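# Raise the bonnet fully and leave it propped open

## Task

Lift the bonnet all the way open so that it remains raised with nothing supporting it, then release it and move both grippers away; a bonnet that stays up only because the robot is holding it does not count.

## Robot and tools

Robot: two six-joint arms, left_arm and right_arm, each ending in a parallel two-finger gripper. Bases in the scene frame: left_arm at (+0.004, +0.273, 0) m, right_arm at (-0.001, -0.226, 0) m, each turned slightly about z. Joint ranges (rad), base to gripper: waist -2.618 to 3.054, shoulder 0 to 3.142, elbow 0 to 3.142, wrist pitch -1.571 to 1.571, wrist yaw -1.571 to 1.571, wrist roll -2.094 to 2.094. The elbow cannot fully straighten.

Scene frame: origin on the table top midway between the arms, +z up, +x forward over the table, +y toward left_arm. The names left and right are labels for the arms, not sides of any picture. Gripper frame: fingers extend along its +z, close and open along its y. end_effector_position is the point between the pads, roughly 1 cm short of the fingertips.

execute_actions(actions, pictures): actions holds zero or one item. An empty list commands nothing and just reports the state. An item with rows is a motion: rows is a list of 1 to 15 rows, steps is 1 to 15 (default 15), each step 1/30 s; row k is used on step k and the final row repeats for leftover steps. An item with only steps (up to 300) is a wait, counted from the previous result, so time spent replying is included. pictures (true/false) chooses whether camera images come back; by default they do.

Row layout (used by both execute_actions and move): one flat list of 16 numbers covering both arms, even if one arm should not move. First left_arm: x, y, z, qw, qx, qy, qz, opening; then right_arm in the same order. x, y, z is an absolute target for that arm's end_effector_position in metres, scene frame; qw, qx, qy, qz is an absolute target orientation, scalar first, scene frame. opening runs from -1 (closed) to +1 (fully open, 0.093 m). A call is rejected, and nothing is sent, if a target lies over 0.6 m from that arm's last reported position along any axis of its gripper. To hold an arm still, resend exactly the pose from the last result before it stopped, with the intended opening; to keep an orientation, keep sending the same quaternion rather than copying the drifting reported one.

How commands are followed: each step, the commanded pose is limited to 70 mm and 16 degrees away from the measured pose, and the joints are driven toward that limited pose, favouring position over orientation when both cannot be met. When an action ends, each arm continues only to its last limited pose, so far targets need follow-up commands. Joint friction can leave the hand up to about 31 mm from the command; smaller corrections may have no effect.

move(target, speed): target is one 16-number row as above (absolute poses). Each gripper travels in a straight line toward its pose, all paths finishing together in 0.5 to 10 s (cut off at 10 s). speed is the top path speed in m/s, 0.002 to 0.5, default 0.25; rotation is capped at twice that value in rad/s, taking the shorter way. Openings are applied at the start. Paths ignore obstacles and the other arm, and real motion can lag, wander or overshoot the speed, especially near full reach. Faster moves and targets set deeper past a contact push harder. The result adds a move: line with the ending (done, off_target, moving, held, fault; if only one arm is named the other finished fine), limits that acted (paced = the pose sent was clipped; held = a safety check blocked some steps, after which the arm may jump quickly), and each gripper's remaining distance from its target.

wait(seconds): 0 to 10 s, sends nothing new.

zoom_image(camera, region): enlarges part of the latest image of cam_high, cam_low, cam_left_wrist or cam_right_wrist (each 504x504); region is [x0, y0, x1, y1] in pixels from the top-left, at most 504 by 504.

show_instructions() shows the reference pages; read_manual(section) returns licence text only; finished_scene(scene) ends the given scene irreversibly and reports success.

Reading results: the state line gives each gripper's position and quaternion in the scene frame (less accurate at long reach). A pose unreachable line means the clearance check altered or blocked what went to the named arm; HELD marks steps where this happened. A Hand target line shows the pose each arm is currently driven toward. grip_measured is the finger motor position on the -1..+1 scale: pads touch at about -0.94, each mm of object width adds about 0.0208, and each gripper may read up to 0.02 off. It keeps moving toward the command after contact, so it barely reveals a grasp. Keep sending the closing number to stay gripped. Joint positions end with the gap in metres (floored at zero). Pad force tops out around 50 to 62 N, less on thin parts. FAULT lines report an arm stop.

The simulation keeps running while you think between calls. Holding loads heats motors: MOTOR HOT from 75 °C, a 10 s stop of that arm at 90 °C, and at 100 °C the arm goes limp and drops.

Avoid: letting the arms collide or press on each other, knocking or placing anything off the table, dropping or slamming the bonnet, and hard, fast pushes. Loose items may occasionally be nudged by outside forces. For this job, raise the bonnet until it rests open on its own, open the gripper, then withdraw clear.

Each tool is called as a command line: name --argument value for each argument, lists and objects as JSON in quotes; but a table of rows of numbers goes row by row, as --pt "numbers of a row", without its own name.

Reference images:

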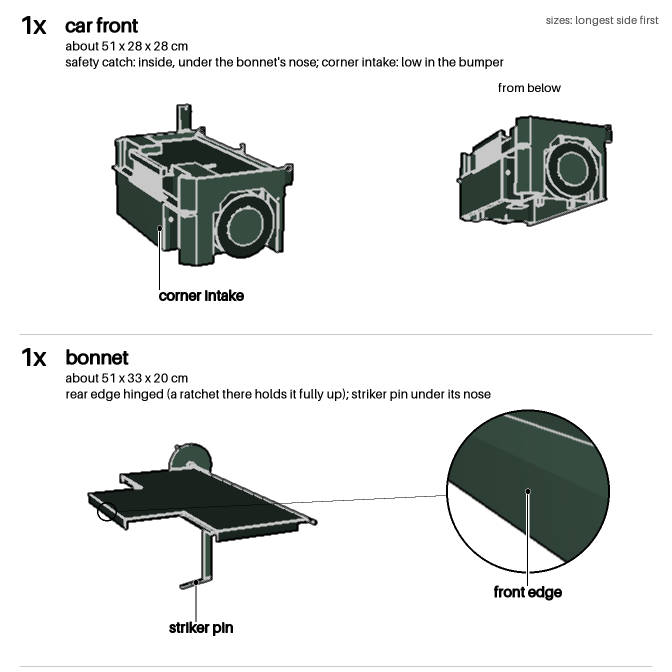

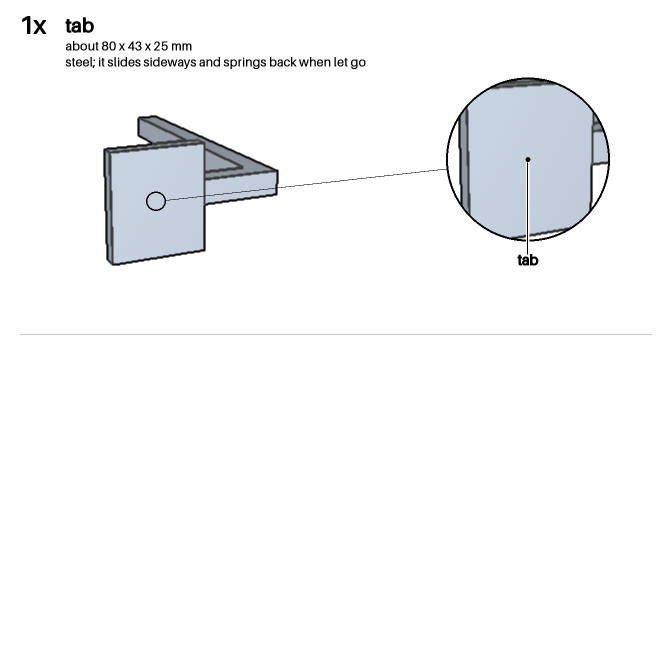

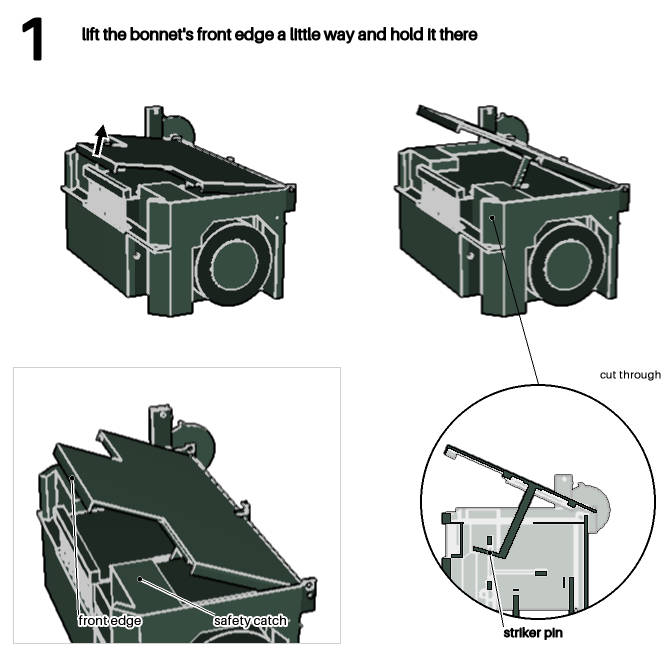

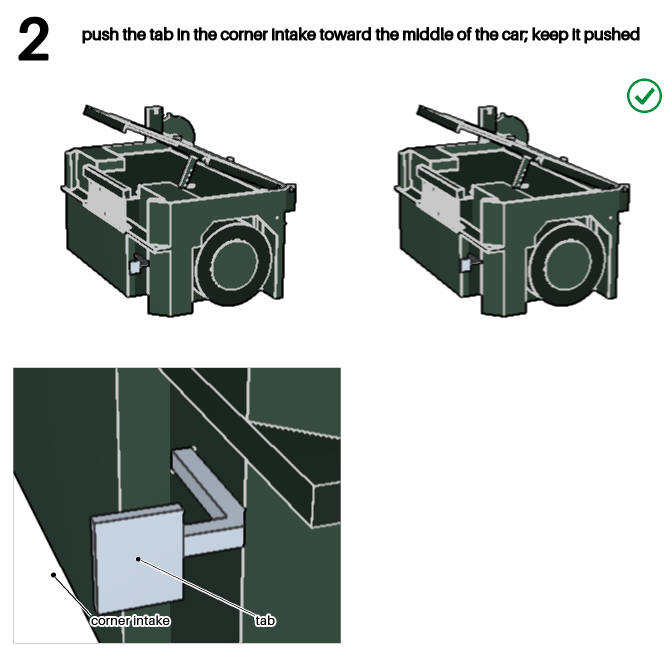

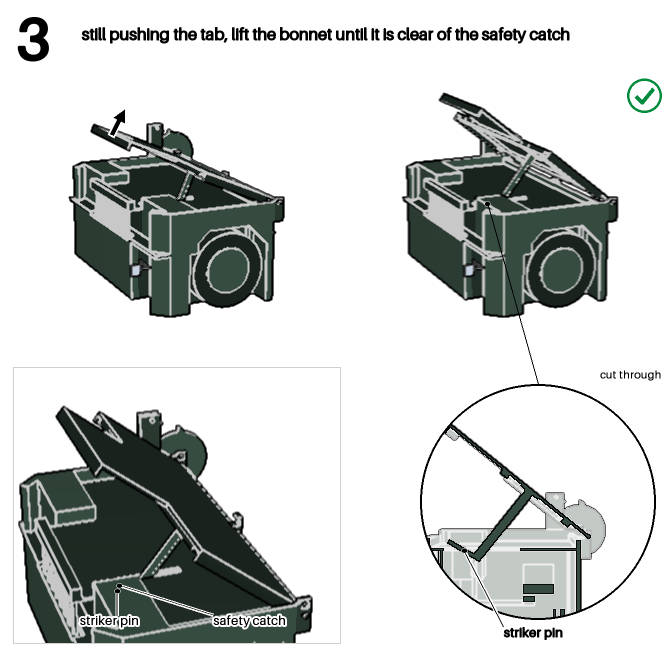

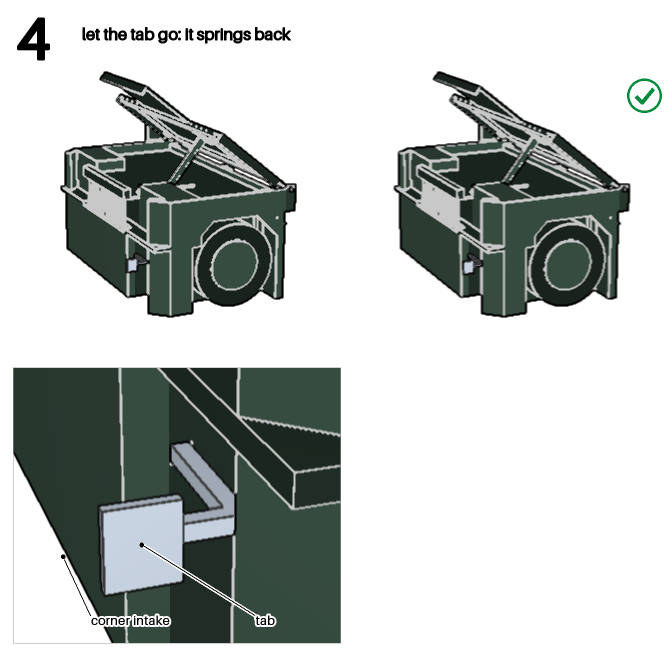

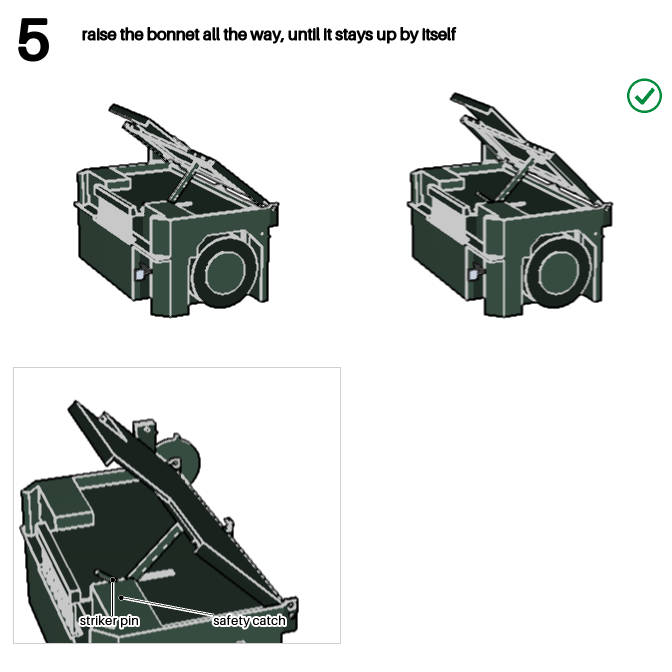

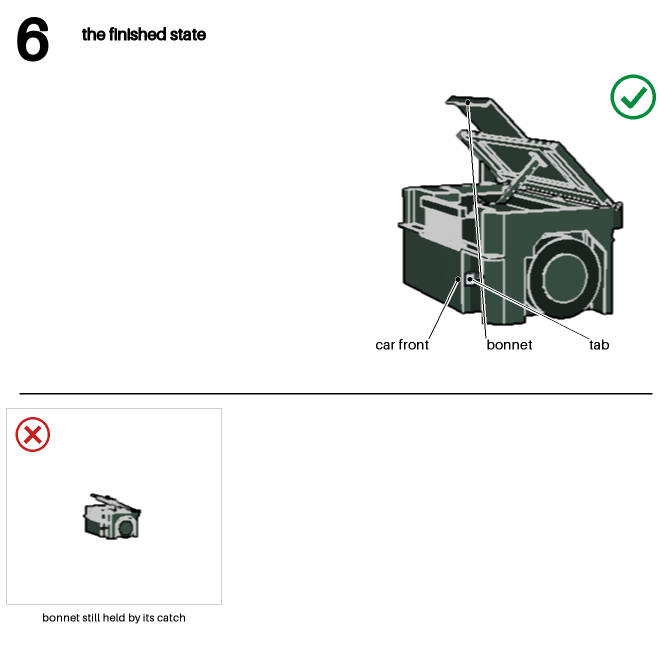

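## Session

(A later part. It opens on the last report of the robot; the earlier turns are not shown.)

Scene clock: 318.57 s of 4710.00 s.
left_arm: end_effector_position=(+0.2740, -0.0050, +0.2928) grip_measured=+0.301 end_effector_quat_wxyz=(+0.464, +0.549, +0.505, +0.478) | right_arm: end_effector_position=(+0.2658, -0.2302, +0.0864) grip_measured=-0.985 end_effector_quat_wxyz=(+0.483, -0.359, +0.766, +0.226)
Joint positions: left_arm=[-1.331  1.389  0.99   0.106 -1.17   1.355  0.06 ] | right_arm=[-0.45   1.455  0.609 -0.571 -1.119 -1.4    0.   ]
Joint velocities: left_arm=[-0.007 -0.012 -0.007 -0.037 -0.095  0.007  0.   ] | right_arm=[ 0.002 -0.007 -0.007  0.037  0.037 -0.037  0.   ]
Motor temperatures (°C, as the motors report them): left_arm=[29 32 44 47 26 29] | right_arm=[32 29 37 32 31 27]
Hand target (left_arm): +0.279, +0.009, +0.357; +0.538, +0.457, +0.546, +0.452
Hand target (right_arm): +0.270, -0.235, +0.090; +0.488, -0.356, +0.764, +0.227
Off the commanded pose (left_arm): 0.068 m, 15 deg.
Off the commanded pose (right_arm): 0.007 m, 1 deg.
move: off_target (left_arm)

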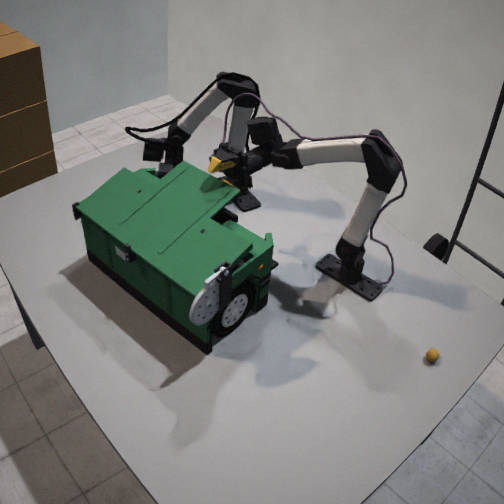

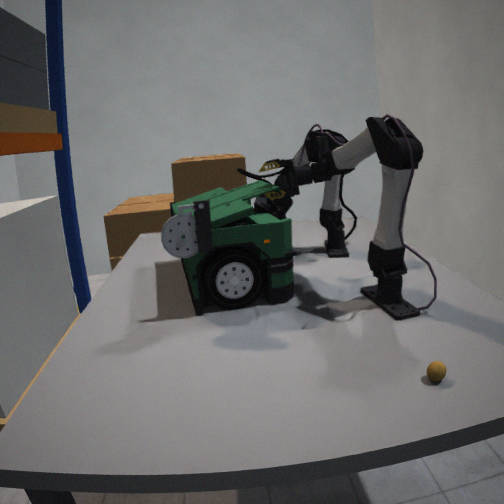

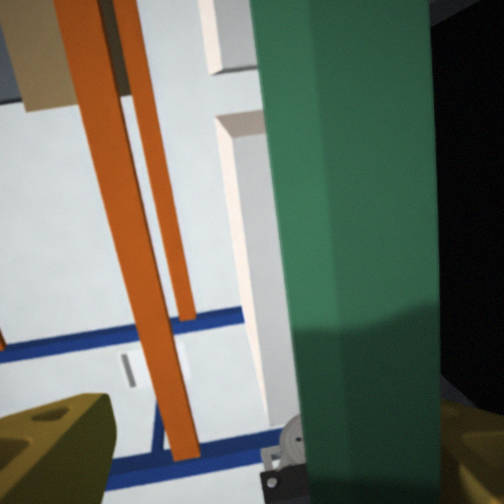

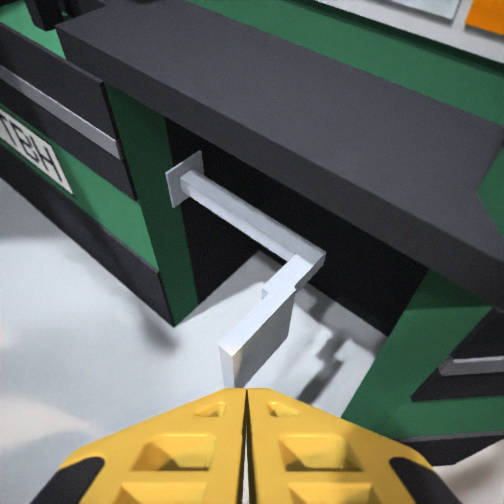

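move --target '[0.295,0.0,0.40,0.579,0.406,0.579,0.406,0.3, 0.268,-0.17,0.09,0.486,-0.355,0.761,0.227,-1]' --speed 0.03

Scene clock: 329.03 s of 4710.00 s.
left_arm: end_effector_position=(+0.2729, -0.0092, +0.2659) grip_measured=+0.301 end_effector_quat_wxyz=(+0.418, +0.622, +0.536, +0.390) | right_arm: end_effector_position=(+0.2715, -0.2194, +0.0873) grip_measured=-0.986 end_effector_quat_wxyz=(+0.469, -0.317, +0.810, +0.155)
Joint positions: left_arm=[-1.291  1.407  1.148 -0.394 -0.961  1.05   0.06 ] | right_arm=[-0.318  1.191  0.443 -0.255 -0.917 -0.947  0.   ]
Joint velocities: left_arm=[-0.007 -0.002  0.027 -0.037 -0.037  0.007 -0.001] | right_arm=[-0.012 -0.012 -0.022  0.022 -0.007 -0.022  0.   ]
Motor temperatures (°C, as the motors report them): left_arm=[29 34 47 51 26 29] | right_arm=[32 30 37 32 32 27]
Hand target (left_arm): +0.280, +0.007, +0.344; +0.499, +0.517, +0.570, +0.398
Hand target (right_arm): +0.261, -0.176, +0.091; +0.483, -0.357, +0.765, +0.232
Off the commanded pose (left_arm): 0.136 m, 31 deg; position and orientation clipped at the last step of the last action.
Off the commanded pose (right_arm): 0.050 m, 11 deg.
After step 90, 0.23 s passed at rest.
move: off_target (left_arm, right_arm); limits=paced

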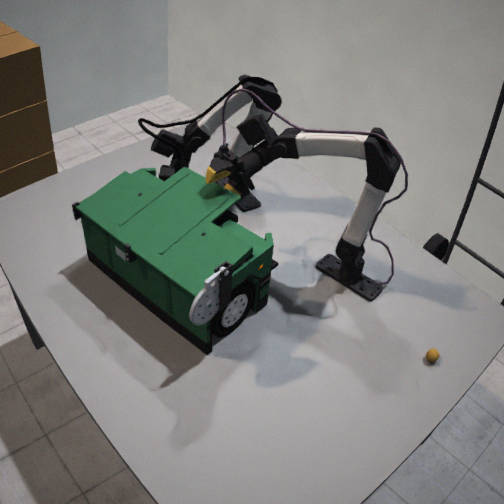

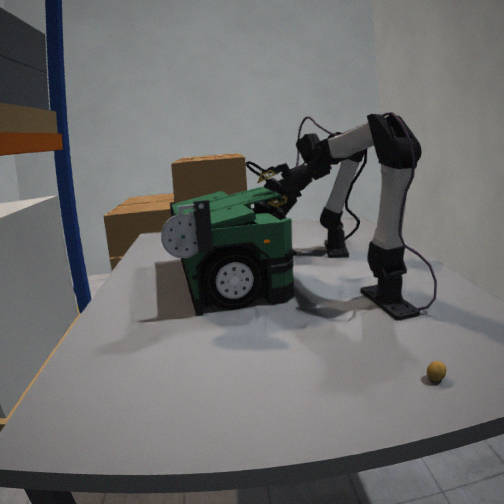

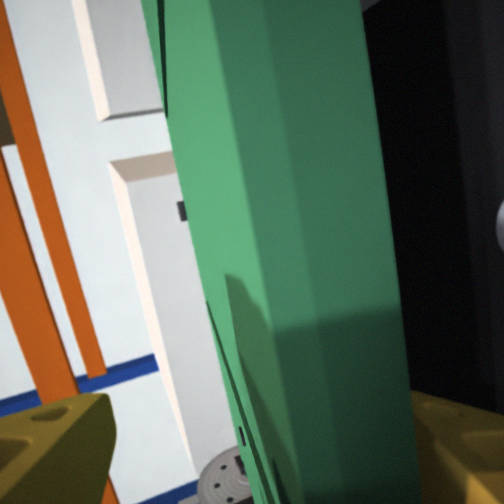

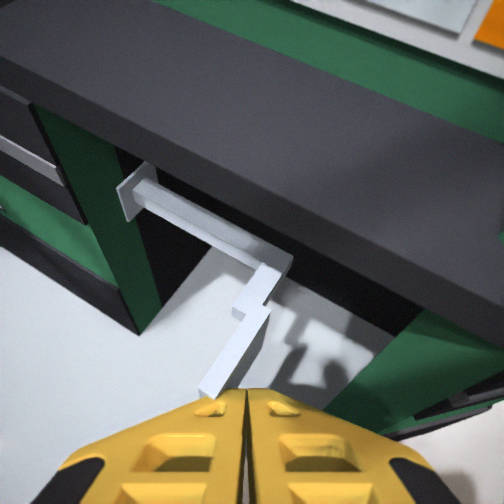

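move --target '[0.268,0.0,0.262,0.561,0.43,0.43,0.561,0.3, 0.27,-0.235,0.09,0.486,-0.355,0.761,0.227,-1]' --speed 0.04

move --target '[0.272,0.0,0.32,0.561,0.43,0.43,0.561,0.3, 0.27,-0.235,0.09,0.486,-0.355,0.761,0.227,-1]' --speed 0.03

Scene clock: 375.57 s of 4710.00 s.
left_arm: end_effector_position=(+0.2684, +0.0023, +0.2679) grip_measured=+0.301 end_effector_quat_wxyz=(+0.561, +0.442, +0.448, +0.538) | right_arm: end_effector_position=(+0.2669, -0.2312, +0.0861) grip_measured=-0.985 end_effector_quat_wxyz=(+0.482, -0.359, +0.767, +0.224)
Joint positions: left_arm=[-1.335  1.674  0.633  1.576 -1.15   2.039  0.06 ] | right_arm=[-0.449  1.454  0.609 -0.562 -1.115 -1.391  0.   ]
Joint velocities: left_arm=[-0.002 -0.002 -0.007  0.066 -0.037  0.022 -0.001] | right_arm=[-0.002 -0.017 -0.007  0.007 -0.007  0.022  0.   ]
Motor temperatures (°C, as the motors report them): left_arm=[29 38 55 53 28 29] | right_arm=[37 29 36 34 35 27]
Hand target (left_arm): +0.267, +0.002, +0.259; +0.555, +0.452, +0.441, +0.541
Hand target (right_arm): +0.270, -0.236, +0.089; +0.487, -0.355, +0.765, +0.226
Off the commanded pose (left_arm): 0.006 m, 4 deg.
Off the commanded pose (right_arm): 0.006 m, 1 deg.
joint sent to its limit (left arm) — the command would take joint 4 (wrist pitch) past its upper limit, so that joint was sent only as far as its limit.
After step 90, 35.40 s passed at rest.
move: off_target (left_arm)

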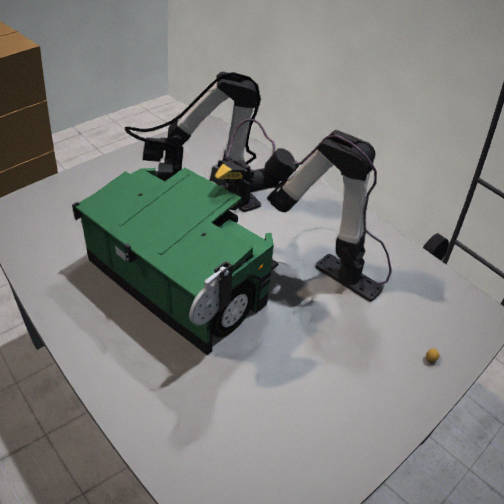

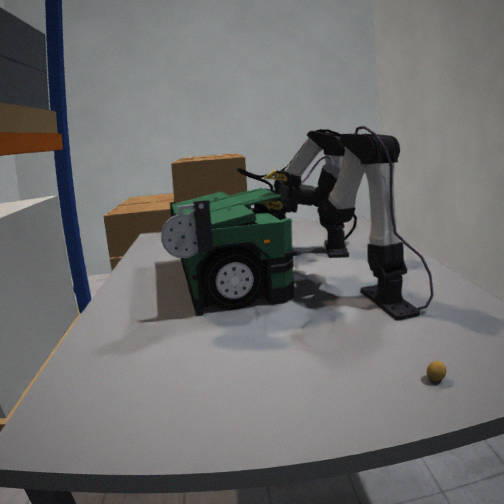

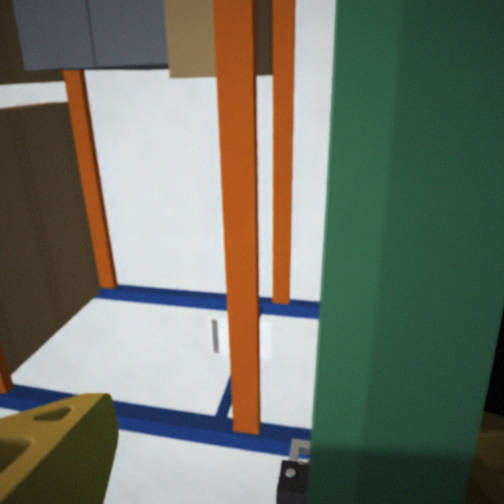

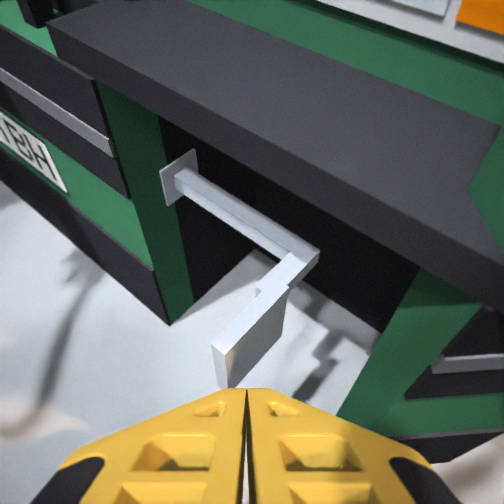

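Scene clock: 377.57 s of 4710.00 s.
left_arm: end_effector_position=(+0.2712, -0.0024, +0.2712) grip_measured=+0.301 end_effector_quat_wxyz=(+0.504, +0.498, +0.420, +0.567) | right_arm: end_effector_position=(+0.2660, -0.2303, +0.0865) grip_measured=-0.985 end_effector_quat_wxyz=(+0.483, -0.359, +0.766, +0.226)
Joint positions: left_arm=[-1.335  1.591  0.667  1.313 -1.164  2.074  0.06 ] | right_arm=[-0.449  1.454  0.609 -0.57  -1.119 -1.399  0.   ]
Joint velocities: left_arm=[-0.012 -0.002 -0.002 -0.022 -0.051 -0.081 -0.   ] | right_arm=[-0.007 -0.012 -0.002 -0.007 -0.066  0.007  0.   ]
Motor temperatures (°C, as the motors report them): left_arm=[29 39 54 53 28 29] | right_arm=[36 29 36 34 34 27]
Hand target (left_arm): +0.270, +0.004, +0.319; +0.562, +0.440, +0.437, +0.548
Hand target (right_arm): +0.270, -0.235, +0.090; +0.488, -0.356, +0.764, +0.227
Off the commanded pose (left_arm): 0.049 m, 10 deg.
Off the commanded pose (right_arm): 0.007 m, 1 deg.
joint sent to its limit (left arm) — the command would take joint 6 (wrist roll) past its upper limit, so that joint was sent only as far as its limit.
move: off_target (left_arm)

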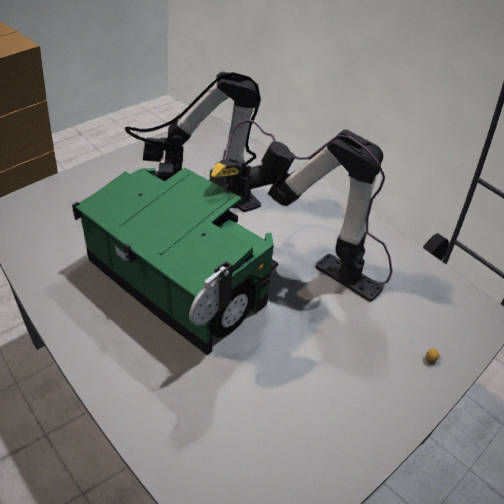

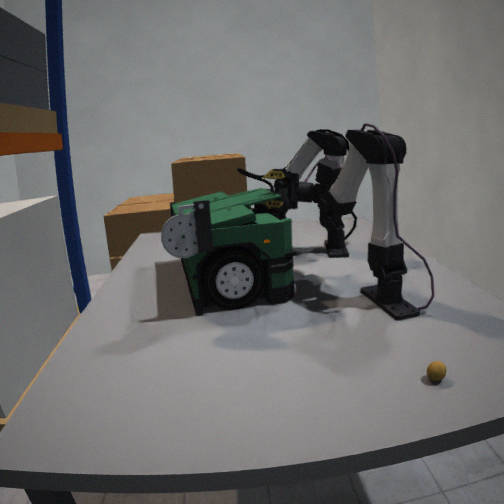

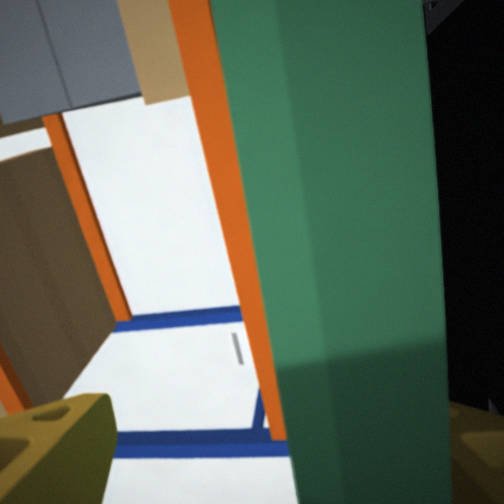

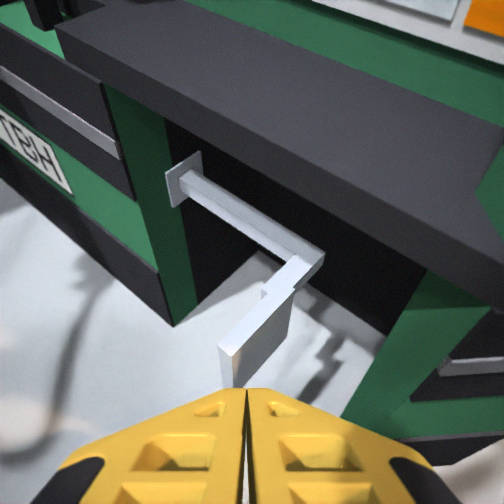

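move --target '[0.275,0.0,0.338,0.561,0.43,0.43,0.561,0.3, 0.27,-0.235,0.09,0.486,-0.355,0.761,0.227,-1]' --speed 0.03

Scene clock: 383.67 s of 4710.00 s.
left_arm: end_effector_position=(+0.2727, -0.0032, +0.2765) grip_measured=+0.301 end_effector_quat_wxyz=(+0.489, +0.510, +0.418, +0.570) | right_arm: end_effector_position=(+0.2659, -0.2302, +0.0866) grip_measured=-0.985 end_effector_quat_wxyz=(+0.483, -0.359, +0.766, +0.226)
Joint positions: left_arm=[-1.333  1.557  0.693  1.204 -1.171  2.06   0.06 ] | right_arm=[-0.449  1.454  0.609 -0.571 -1.119 -1.399  0.   ]
Joint velocities: left_arm=[ 0.017 -0.012 -0.007  0.037  0.007 -0.022 -0.   ] | right_arm=[-0.002 -0.002 -0.007  0.022  0.051  0.007  0.   ]
Motor temperatures (°C, as the motors report them): left_arm=[29 39 54 53 27 29] | right_arm=[35 29 37 33 34 27]
Hand target (left_arm): +0.272, +0.007, +0.336; +0.561, +0.439, +0.436, +0.550
Hand target (right_arm): +0.270, -0.235, +0.090; +0.488, -0.356, +0.764, +0.227
Off the commanded pose (left_arm): 0.062 m, 12 deg.
Off the commanded pose (right_arm): 0.007 m, 1 deg.
joint sent to its limit (left arm) — the command would take joint 6 (wrist roll) past its upper limit, so that joint was sent only as far as its limit.
move: off_target (left_arm)

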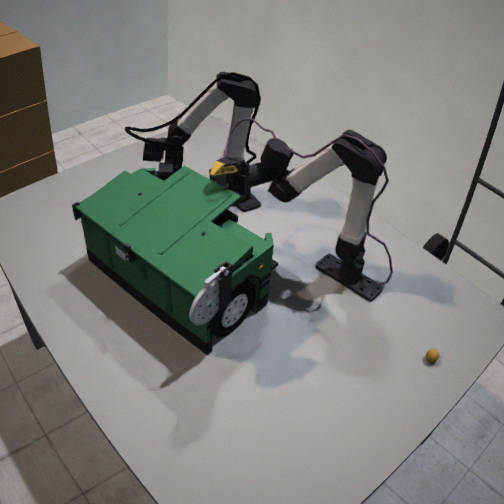

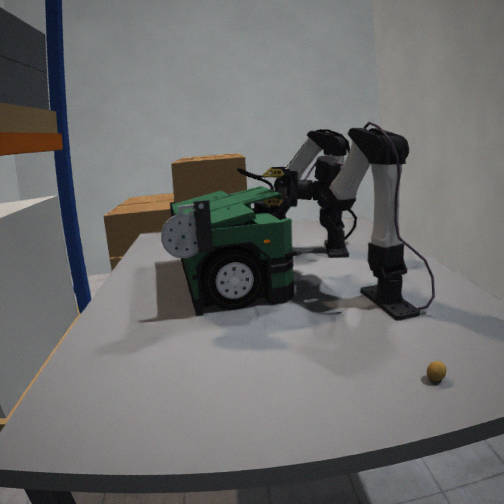

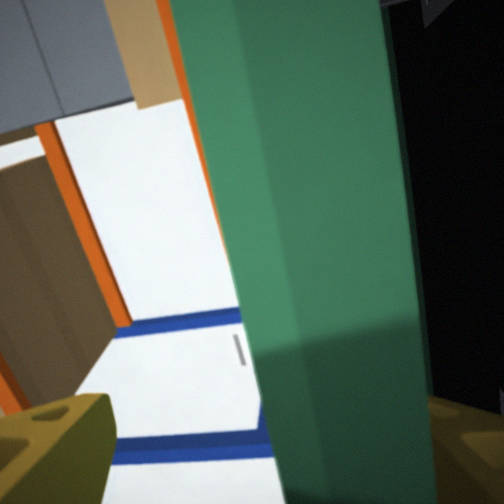

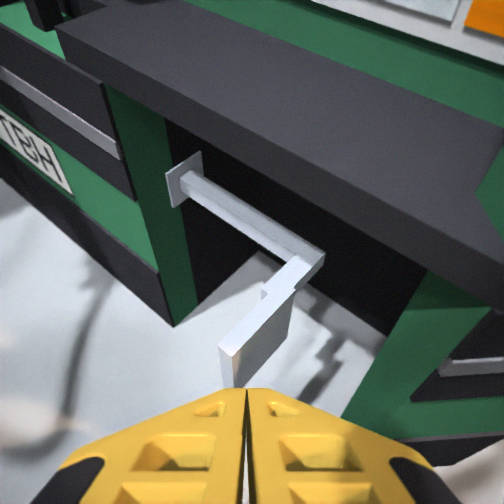

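move --target '[0.275,0.0,0.30,0.53,0.47,0.47,0.53,-0.6, 0.27,-0.235,0.09,0.486,-0.355,0.761,0.227,-1]' --speed 0.03

move --target '[0.278,0.0,0.345,0.53,0.47,0.47,0.53,-0.6, 0.27,-0.235,0.09,0.486,-0.355,0.761,0.227,-1]' --speed 0.03

Scene clock: 397.00 s of 4710.00 s.
left_arm: end_effector_position=(+0.2758, +0.0012, +0.2534) grip_measured=-0.591 end_effector_quat_wxyz=(+0.489, +0.510, +0.461, +0.537) | right_arm: end_effector_position=(+0.2659, -0.2302, +0.0866) grip_measured=-0.985 end_effector_quat_wxyz=(+0.483, -0.360, +0.766, +0.226)
Joint positions: left_arm=[-1.326  1.536  0.684  1.007 -1.199  1.812  0.017] | right_arm=[-0.449  1.454  0.609 -0.571 -1.119 -1.4    0.   ]
Joint velocities: left_arm=[ 0.002 -0.007 -0.002 -0.051 -0.066 -0.037 -0.001] | right_arm=[-0.007 -0.017  0.002 -0.066 -0.081 -0.11   0.   ]
Motor temperatures (°C, as the motors report them): left_arm=[29 40 54 53 27 29] | right_arm=[34 29 38 32 33 27]
Hand target (left_arm): +0.274, +0.003, +0.299; +0.528, +0.470, +0.470, +0.528
Hand target (right_arm): +0.270, -0.235, +0.090; +0.488, -0.356, +0.764, +0.227
Off the commanded pose (left_arm): 0.047 m, 7 deg.
Off the commanded pose (right_arm): 0.007 m, 1 deg.
After step 90, 7.20 s passed at rest.
move: off_target (left_arm)

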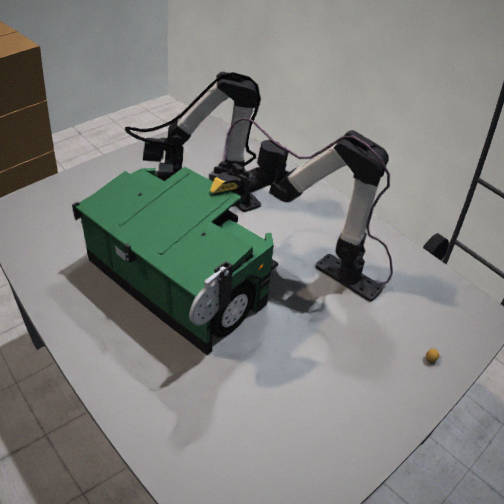

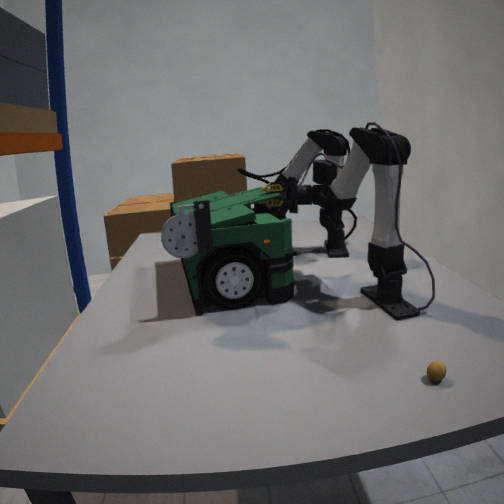

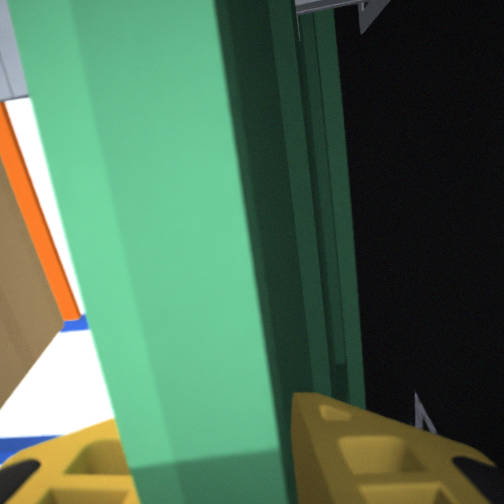

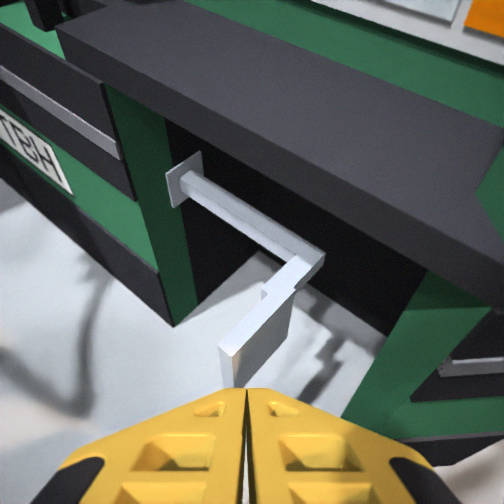

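Scene clock: 400.30 s of 4710.00 s.
left_arm: end_effector_position=(+0.2817, +0.0038, +0.2856) grip_measured=-0.593 end_effector_quat_wxyz=(+0.475, +0.510, +0.474, +0.538) | right_arm: end_effector_position=(+0.2659, -0.2302, +0.0866) grip_measured=-0.985 end_effector_quat_wxyz=(+0.483, -0.360, +0.766, +0.226)
Joint positions: left_arm=[-1.31   1.459  0.802  0.744 -1.217  1.752  0.017] | right_arm=[-0.449  1.454  0.609 -0.571 -1.119 -1.4    0.   ]
Joint velocities: left_arm=[-0.002 -0.012 -0.012  0.022  0.051 -0.007 -0.001] | right_arm=[-0.002  0.027 -0.022 -0.066 -0.022 -0.037  0.   ]
Motor temperatures (°C, as the motors report them): left_arm=[29 40 54 53 27 29] | right_arm=[34 29 38 32 33 27]
Hand target (left_arm): +0.275, +0.007, +0.343; +0.526, +0.471, +0.473, +0.526
Hand target (right_arm): +0.270, -0.235, +0.090; +0.488, -0.356, +0.764, +0.227
Off the commanded pose (left_arm): 0.060 m, 8 deg.
Off the commanded pose (right_arm): 0.007 m, 1 deg.
move: off_target (left_arm)

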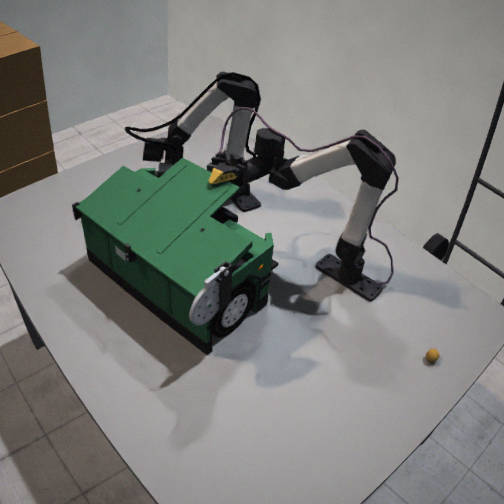

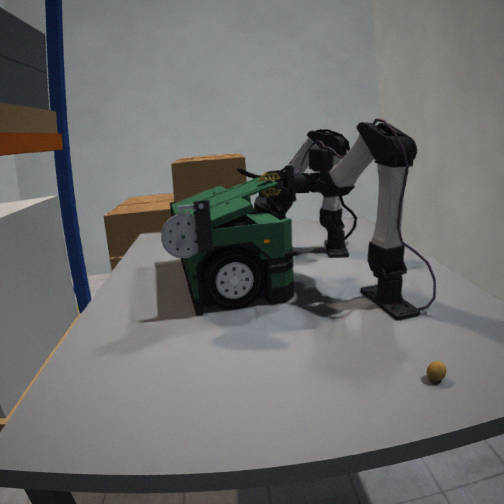

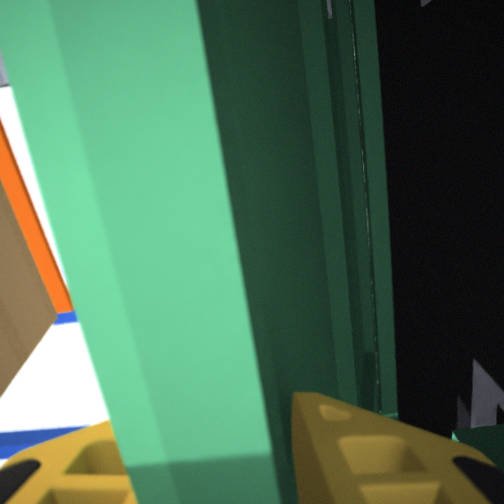

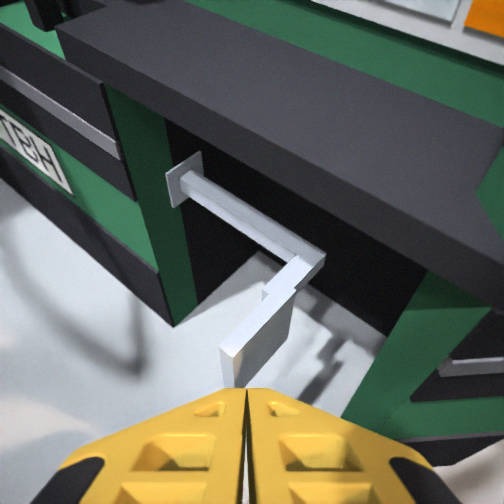

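move --target '[0.288,0.0,0.35,0.545,0.45,0.45,0.545,-0.6, 0.27,-0.235,0.09,0.486,-0.355,0.761,0.227,-1]' --speed 0.03

move --target '[0.292,0.0,0.37,0.56,0.43,0.43,0.56,-0.6, 0.27,-0.235,0.09,0.486,-0.355,0.761,0.227,-1]' --speed 0.03

Scene clock: 408.20 s of 4710.00 s.
left_arm: end_effector_position=(+0.2829, +0.0043, +0.2895) grip_measured=-0.592 end_effector_quat_wxyz=(+0.475, +0.508, +0.462, +0.550) | right_arm: end_effector_position=(+0.2659, -0.2302, +0.0866) grip_measured=-0.985 end_effector_quat_wxyz=(+0.483, -0.360, +0.766, +0.226)
Joint positions: left_arm=[-1.305  1.47   0.79   0.837 -1.209  1.838  0.017] | right_arm=[-0.449  1.454  0.609 -0.571 -1.119 -1.4    0.   ]
Joint velocities: left_arm=[-0.002 -0.017  0.007 -0.066 -0.007  0.037 -0.   ] | right_arm=[ 0.002 -0.012  0.012 -0.022  0.037 -0.051  0.   ]
Motor temperatures (°C, as the motors report them): left_arm=[29 40 55 54 27 29] | right_arm=[33 30 38 31 33 27]
Hand target (left_arm): +0.283, +0.008, +0.349; +0.540, +0.455, +0.457, +0.541
Hand target (right_arm): +0.270, -0.235, +0.090; +0.488, -0.356, +0.764, +0.227
Off the commanded pose (left_arm): 0.061 m, 11 deg.
Off the commanded pose (right_arm): 0.007 m, 1 deg.
After step 90, 1.47 s passed at rest.
move: off_target (left_arm)

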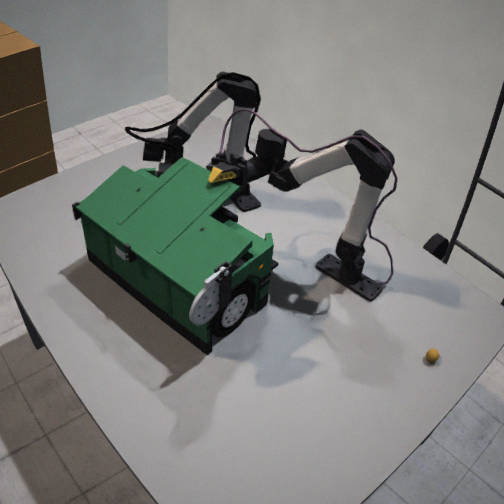

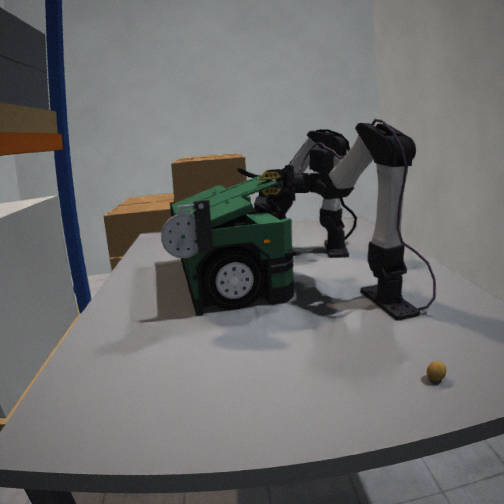

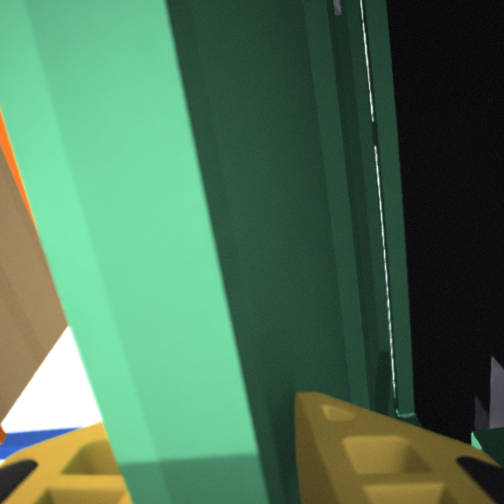

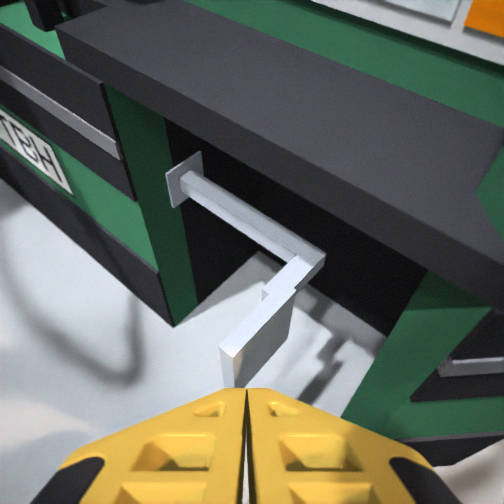

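Scene clock: 412.47 s of 4710.00 s.
left_arm: end_effector_position=(+0.2833, +0.0046, +0.2913) grip_measured=-0.589 end_effector_quat_wxyz=(+0.473, +0.511, +0.448, +0.561) | right_arm: end_effector_position=(+0.2659, -0.2302, +0.0866) grip_measured=-0.985 end_effector_quat_wxyz=(+0.483, -0.360, +0.766, +0.226)
Joint positions: left_arm=[-1.302  1.479  0.774  0.913 -1.195  1.915  0.017] | right_arm=[-0.449  1.454  0.609 -0.571 -1.119 -1.4    0.   ]
Joint velocities: left_arm=[-0.002 -0.017 -0.002 -0.022 -0.051  0.022  0.   ] | right_arm=[-0.017 -0.007  0.007 -0.037 -0.022 -0.007  0.   ]
Motor temperatures (°C, as the motors report them): left_arm=[29 40 55 55 27 29] | right_arm=[33 30 38 31 33 27]
Hand target (left_arm): +0.283, +0.013, +0.367; +0.553, +0.439, +0.441, +0.554
Hand target (right_arm): +0.270, -0.235, +0.090; +0.488, -0.356, +0.764, +0.227
Off the commanded pose (left_arm): 0.079 m, 14 deg.
Off the commanded pose (right_arm): 0.007 m, 1 deg.
move: off_target (left_arm)

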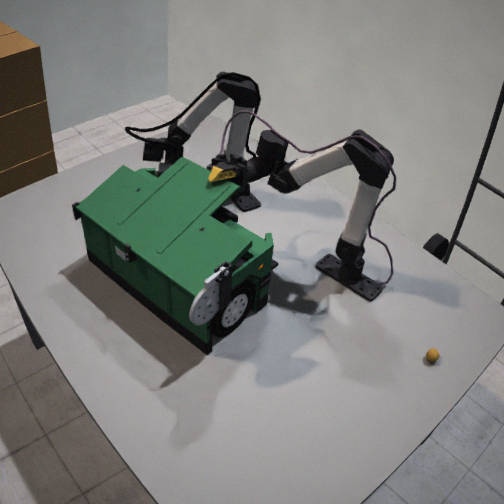

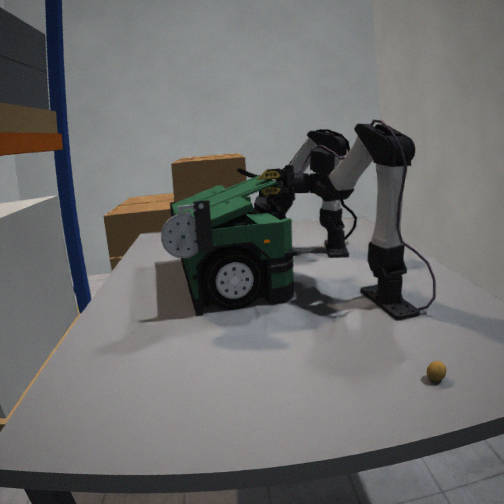

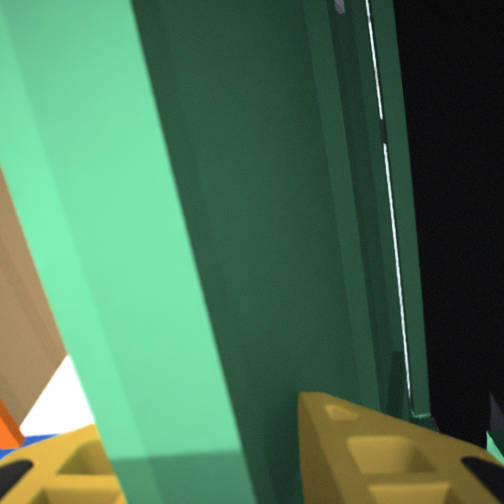

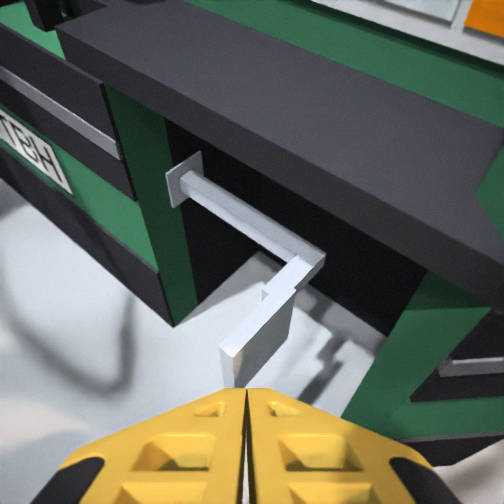

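move --target '[0.285,0.0,0.345,0.53,0.47,0.47,0.53,-0.6, 0.266,-0.175,0.09,0.486,-0.355,0.761,0.227,-1]' --speed 0.04

Scene clock: 418.07 s of 4710.00 s.
left_arm: end_effector_position=(+0.2828, +0.0038, +0.2876) grip_measured=-0.590 end_effector_quat_wxyz=(+0.473, +0.513, +0.469, +0.542) | right_arm: end_effector_position=(+0.2702, -0.2120, +0.0865) grip_measured=-0.986 end_effector_quat_wxyz=(+0.473, -0.326, +0.800, +0.175)
Joint positions: left_arm=[-1.306  1.456  0.804  0.748 -1.207  1.774  0.017] | right_arm=[-0.31   1.216  0.441 -0.252 -0.958 -0.967  0.   ]
Joint velocities: left_arm=[ 0.012  0.007  0.012  0.007 -0.022 -0.037 -0.   ] | right_arm=[-0.002 -0.002 -0.032 -0.066 -0.095  0.066  0.   ]
Motor temperatures (°C, as the motors report them): left_arm=[29 40 56 56 27 29] | right_arm=[33 30 38 31 33 27]
Hand target (left_arm): +0.281, +0.006, +0.344; +0.527, +0.470, +0.471, +0.528
Hand target (right_arm): +0.261, -0.178, +0.090; +0.484, -0.357, +0.764, +0.232
Off the commanded pose (left_arm): 0.058 m, 8 deg.
Off the commanded pose (right_arm): 0.037 m, 8 deg.
After step 90, 0.23 s passed at rest.
move: off_target (left_arm, right_arm)

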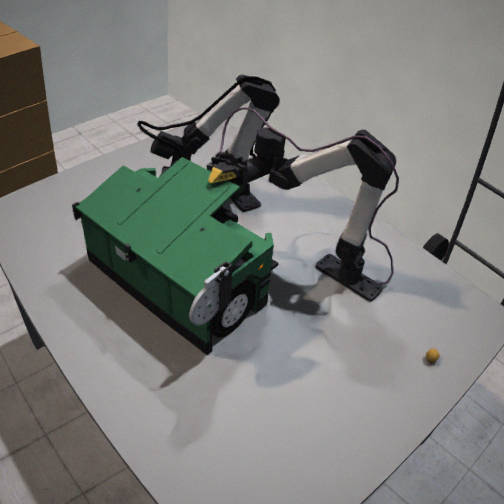

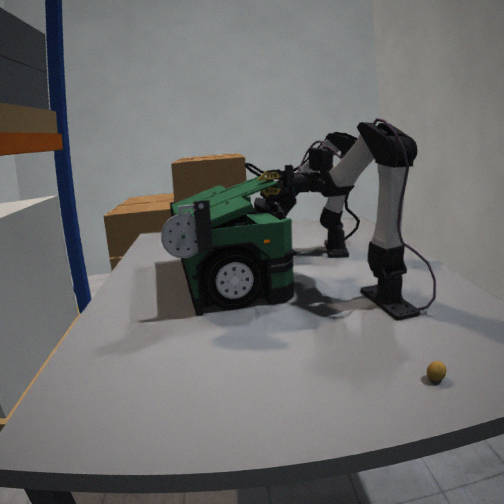

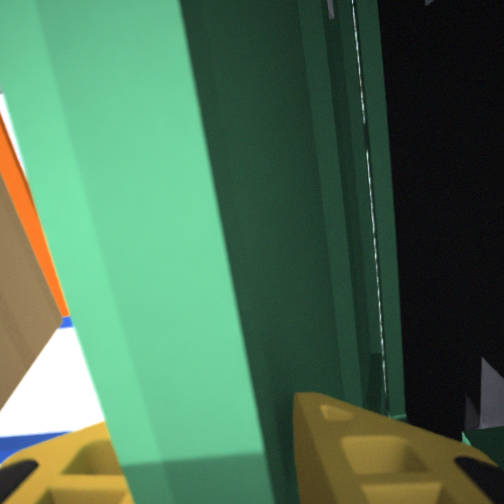

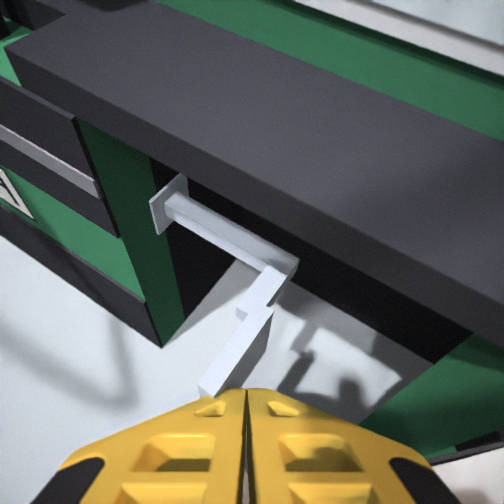

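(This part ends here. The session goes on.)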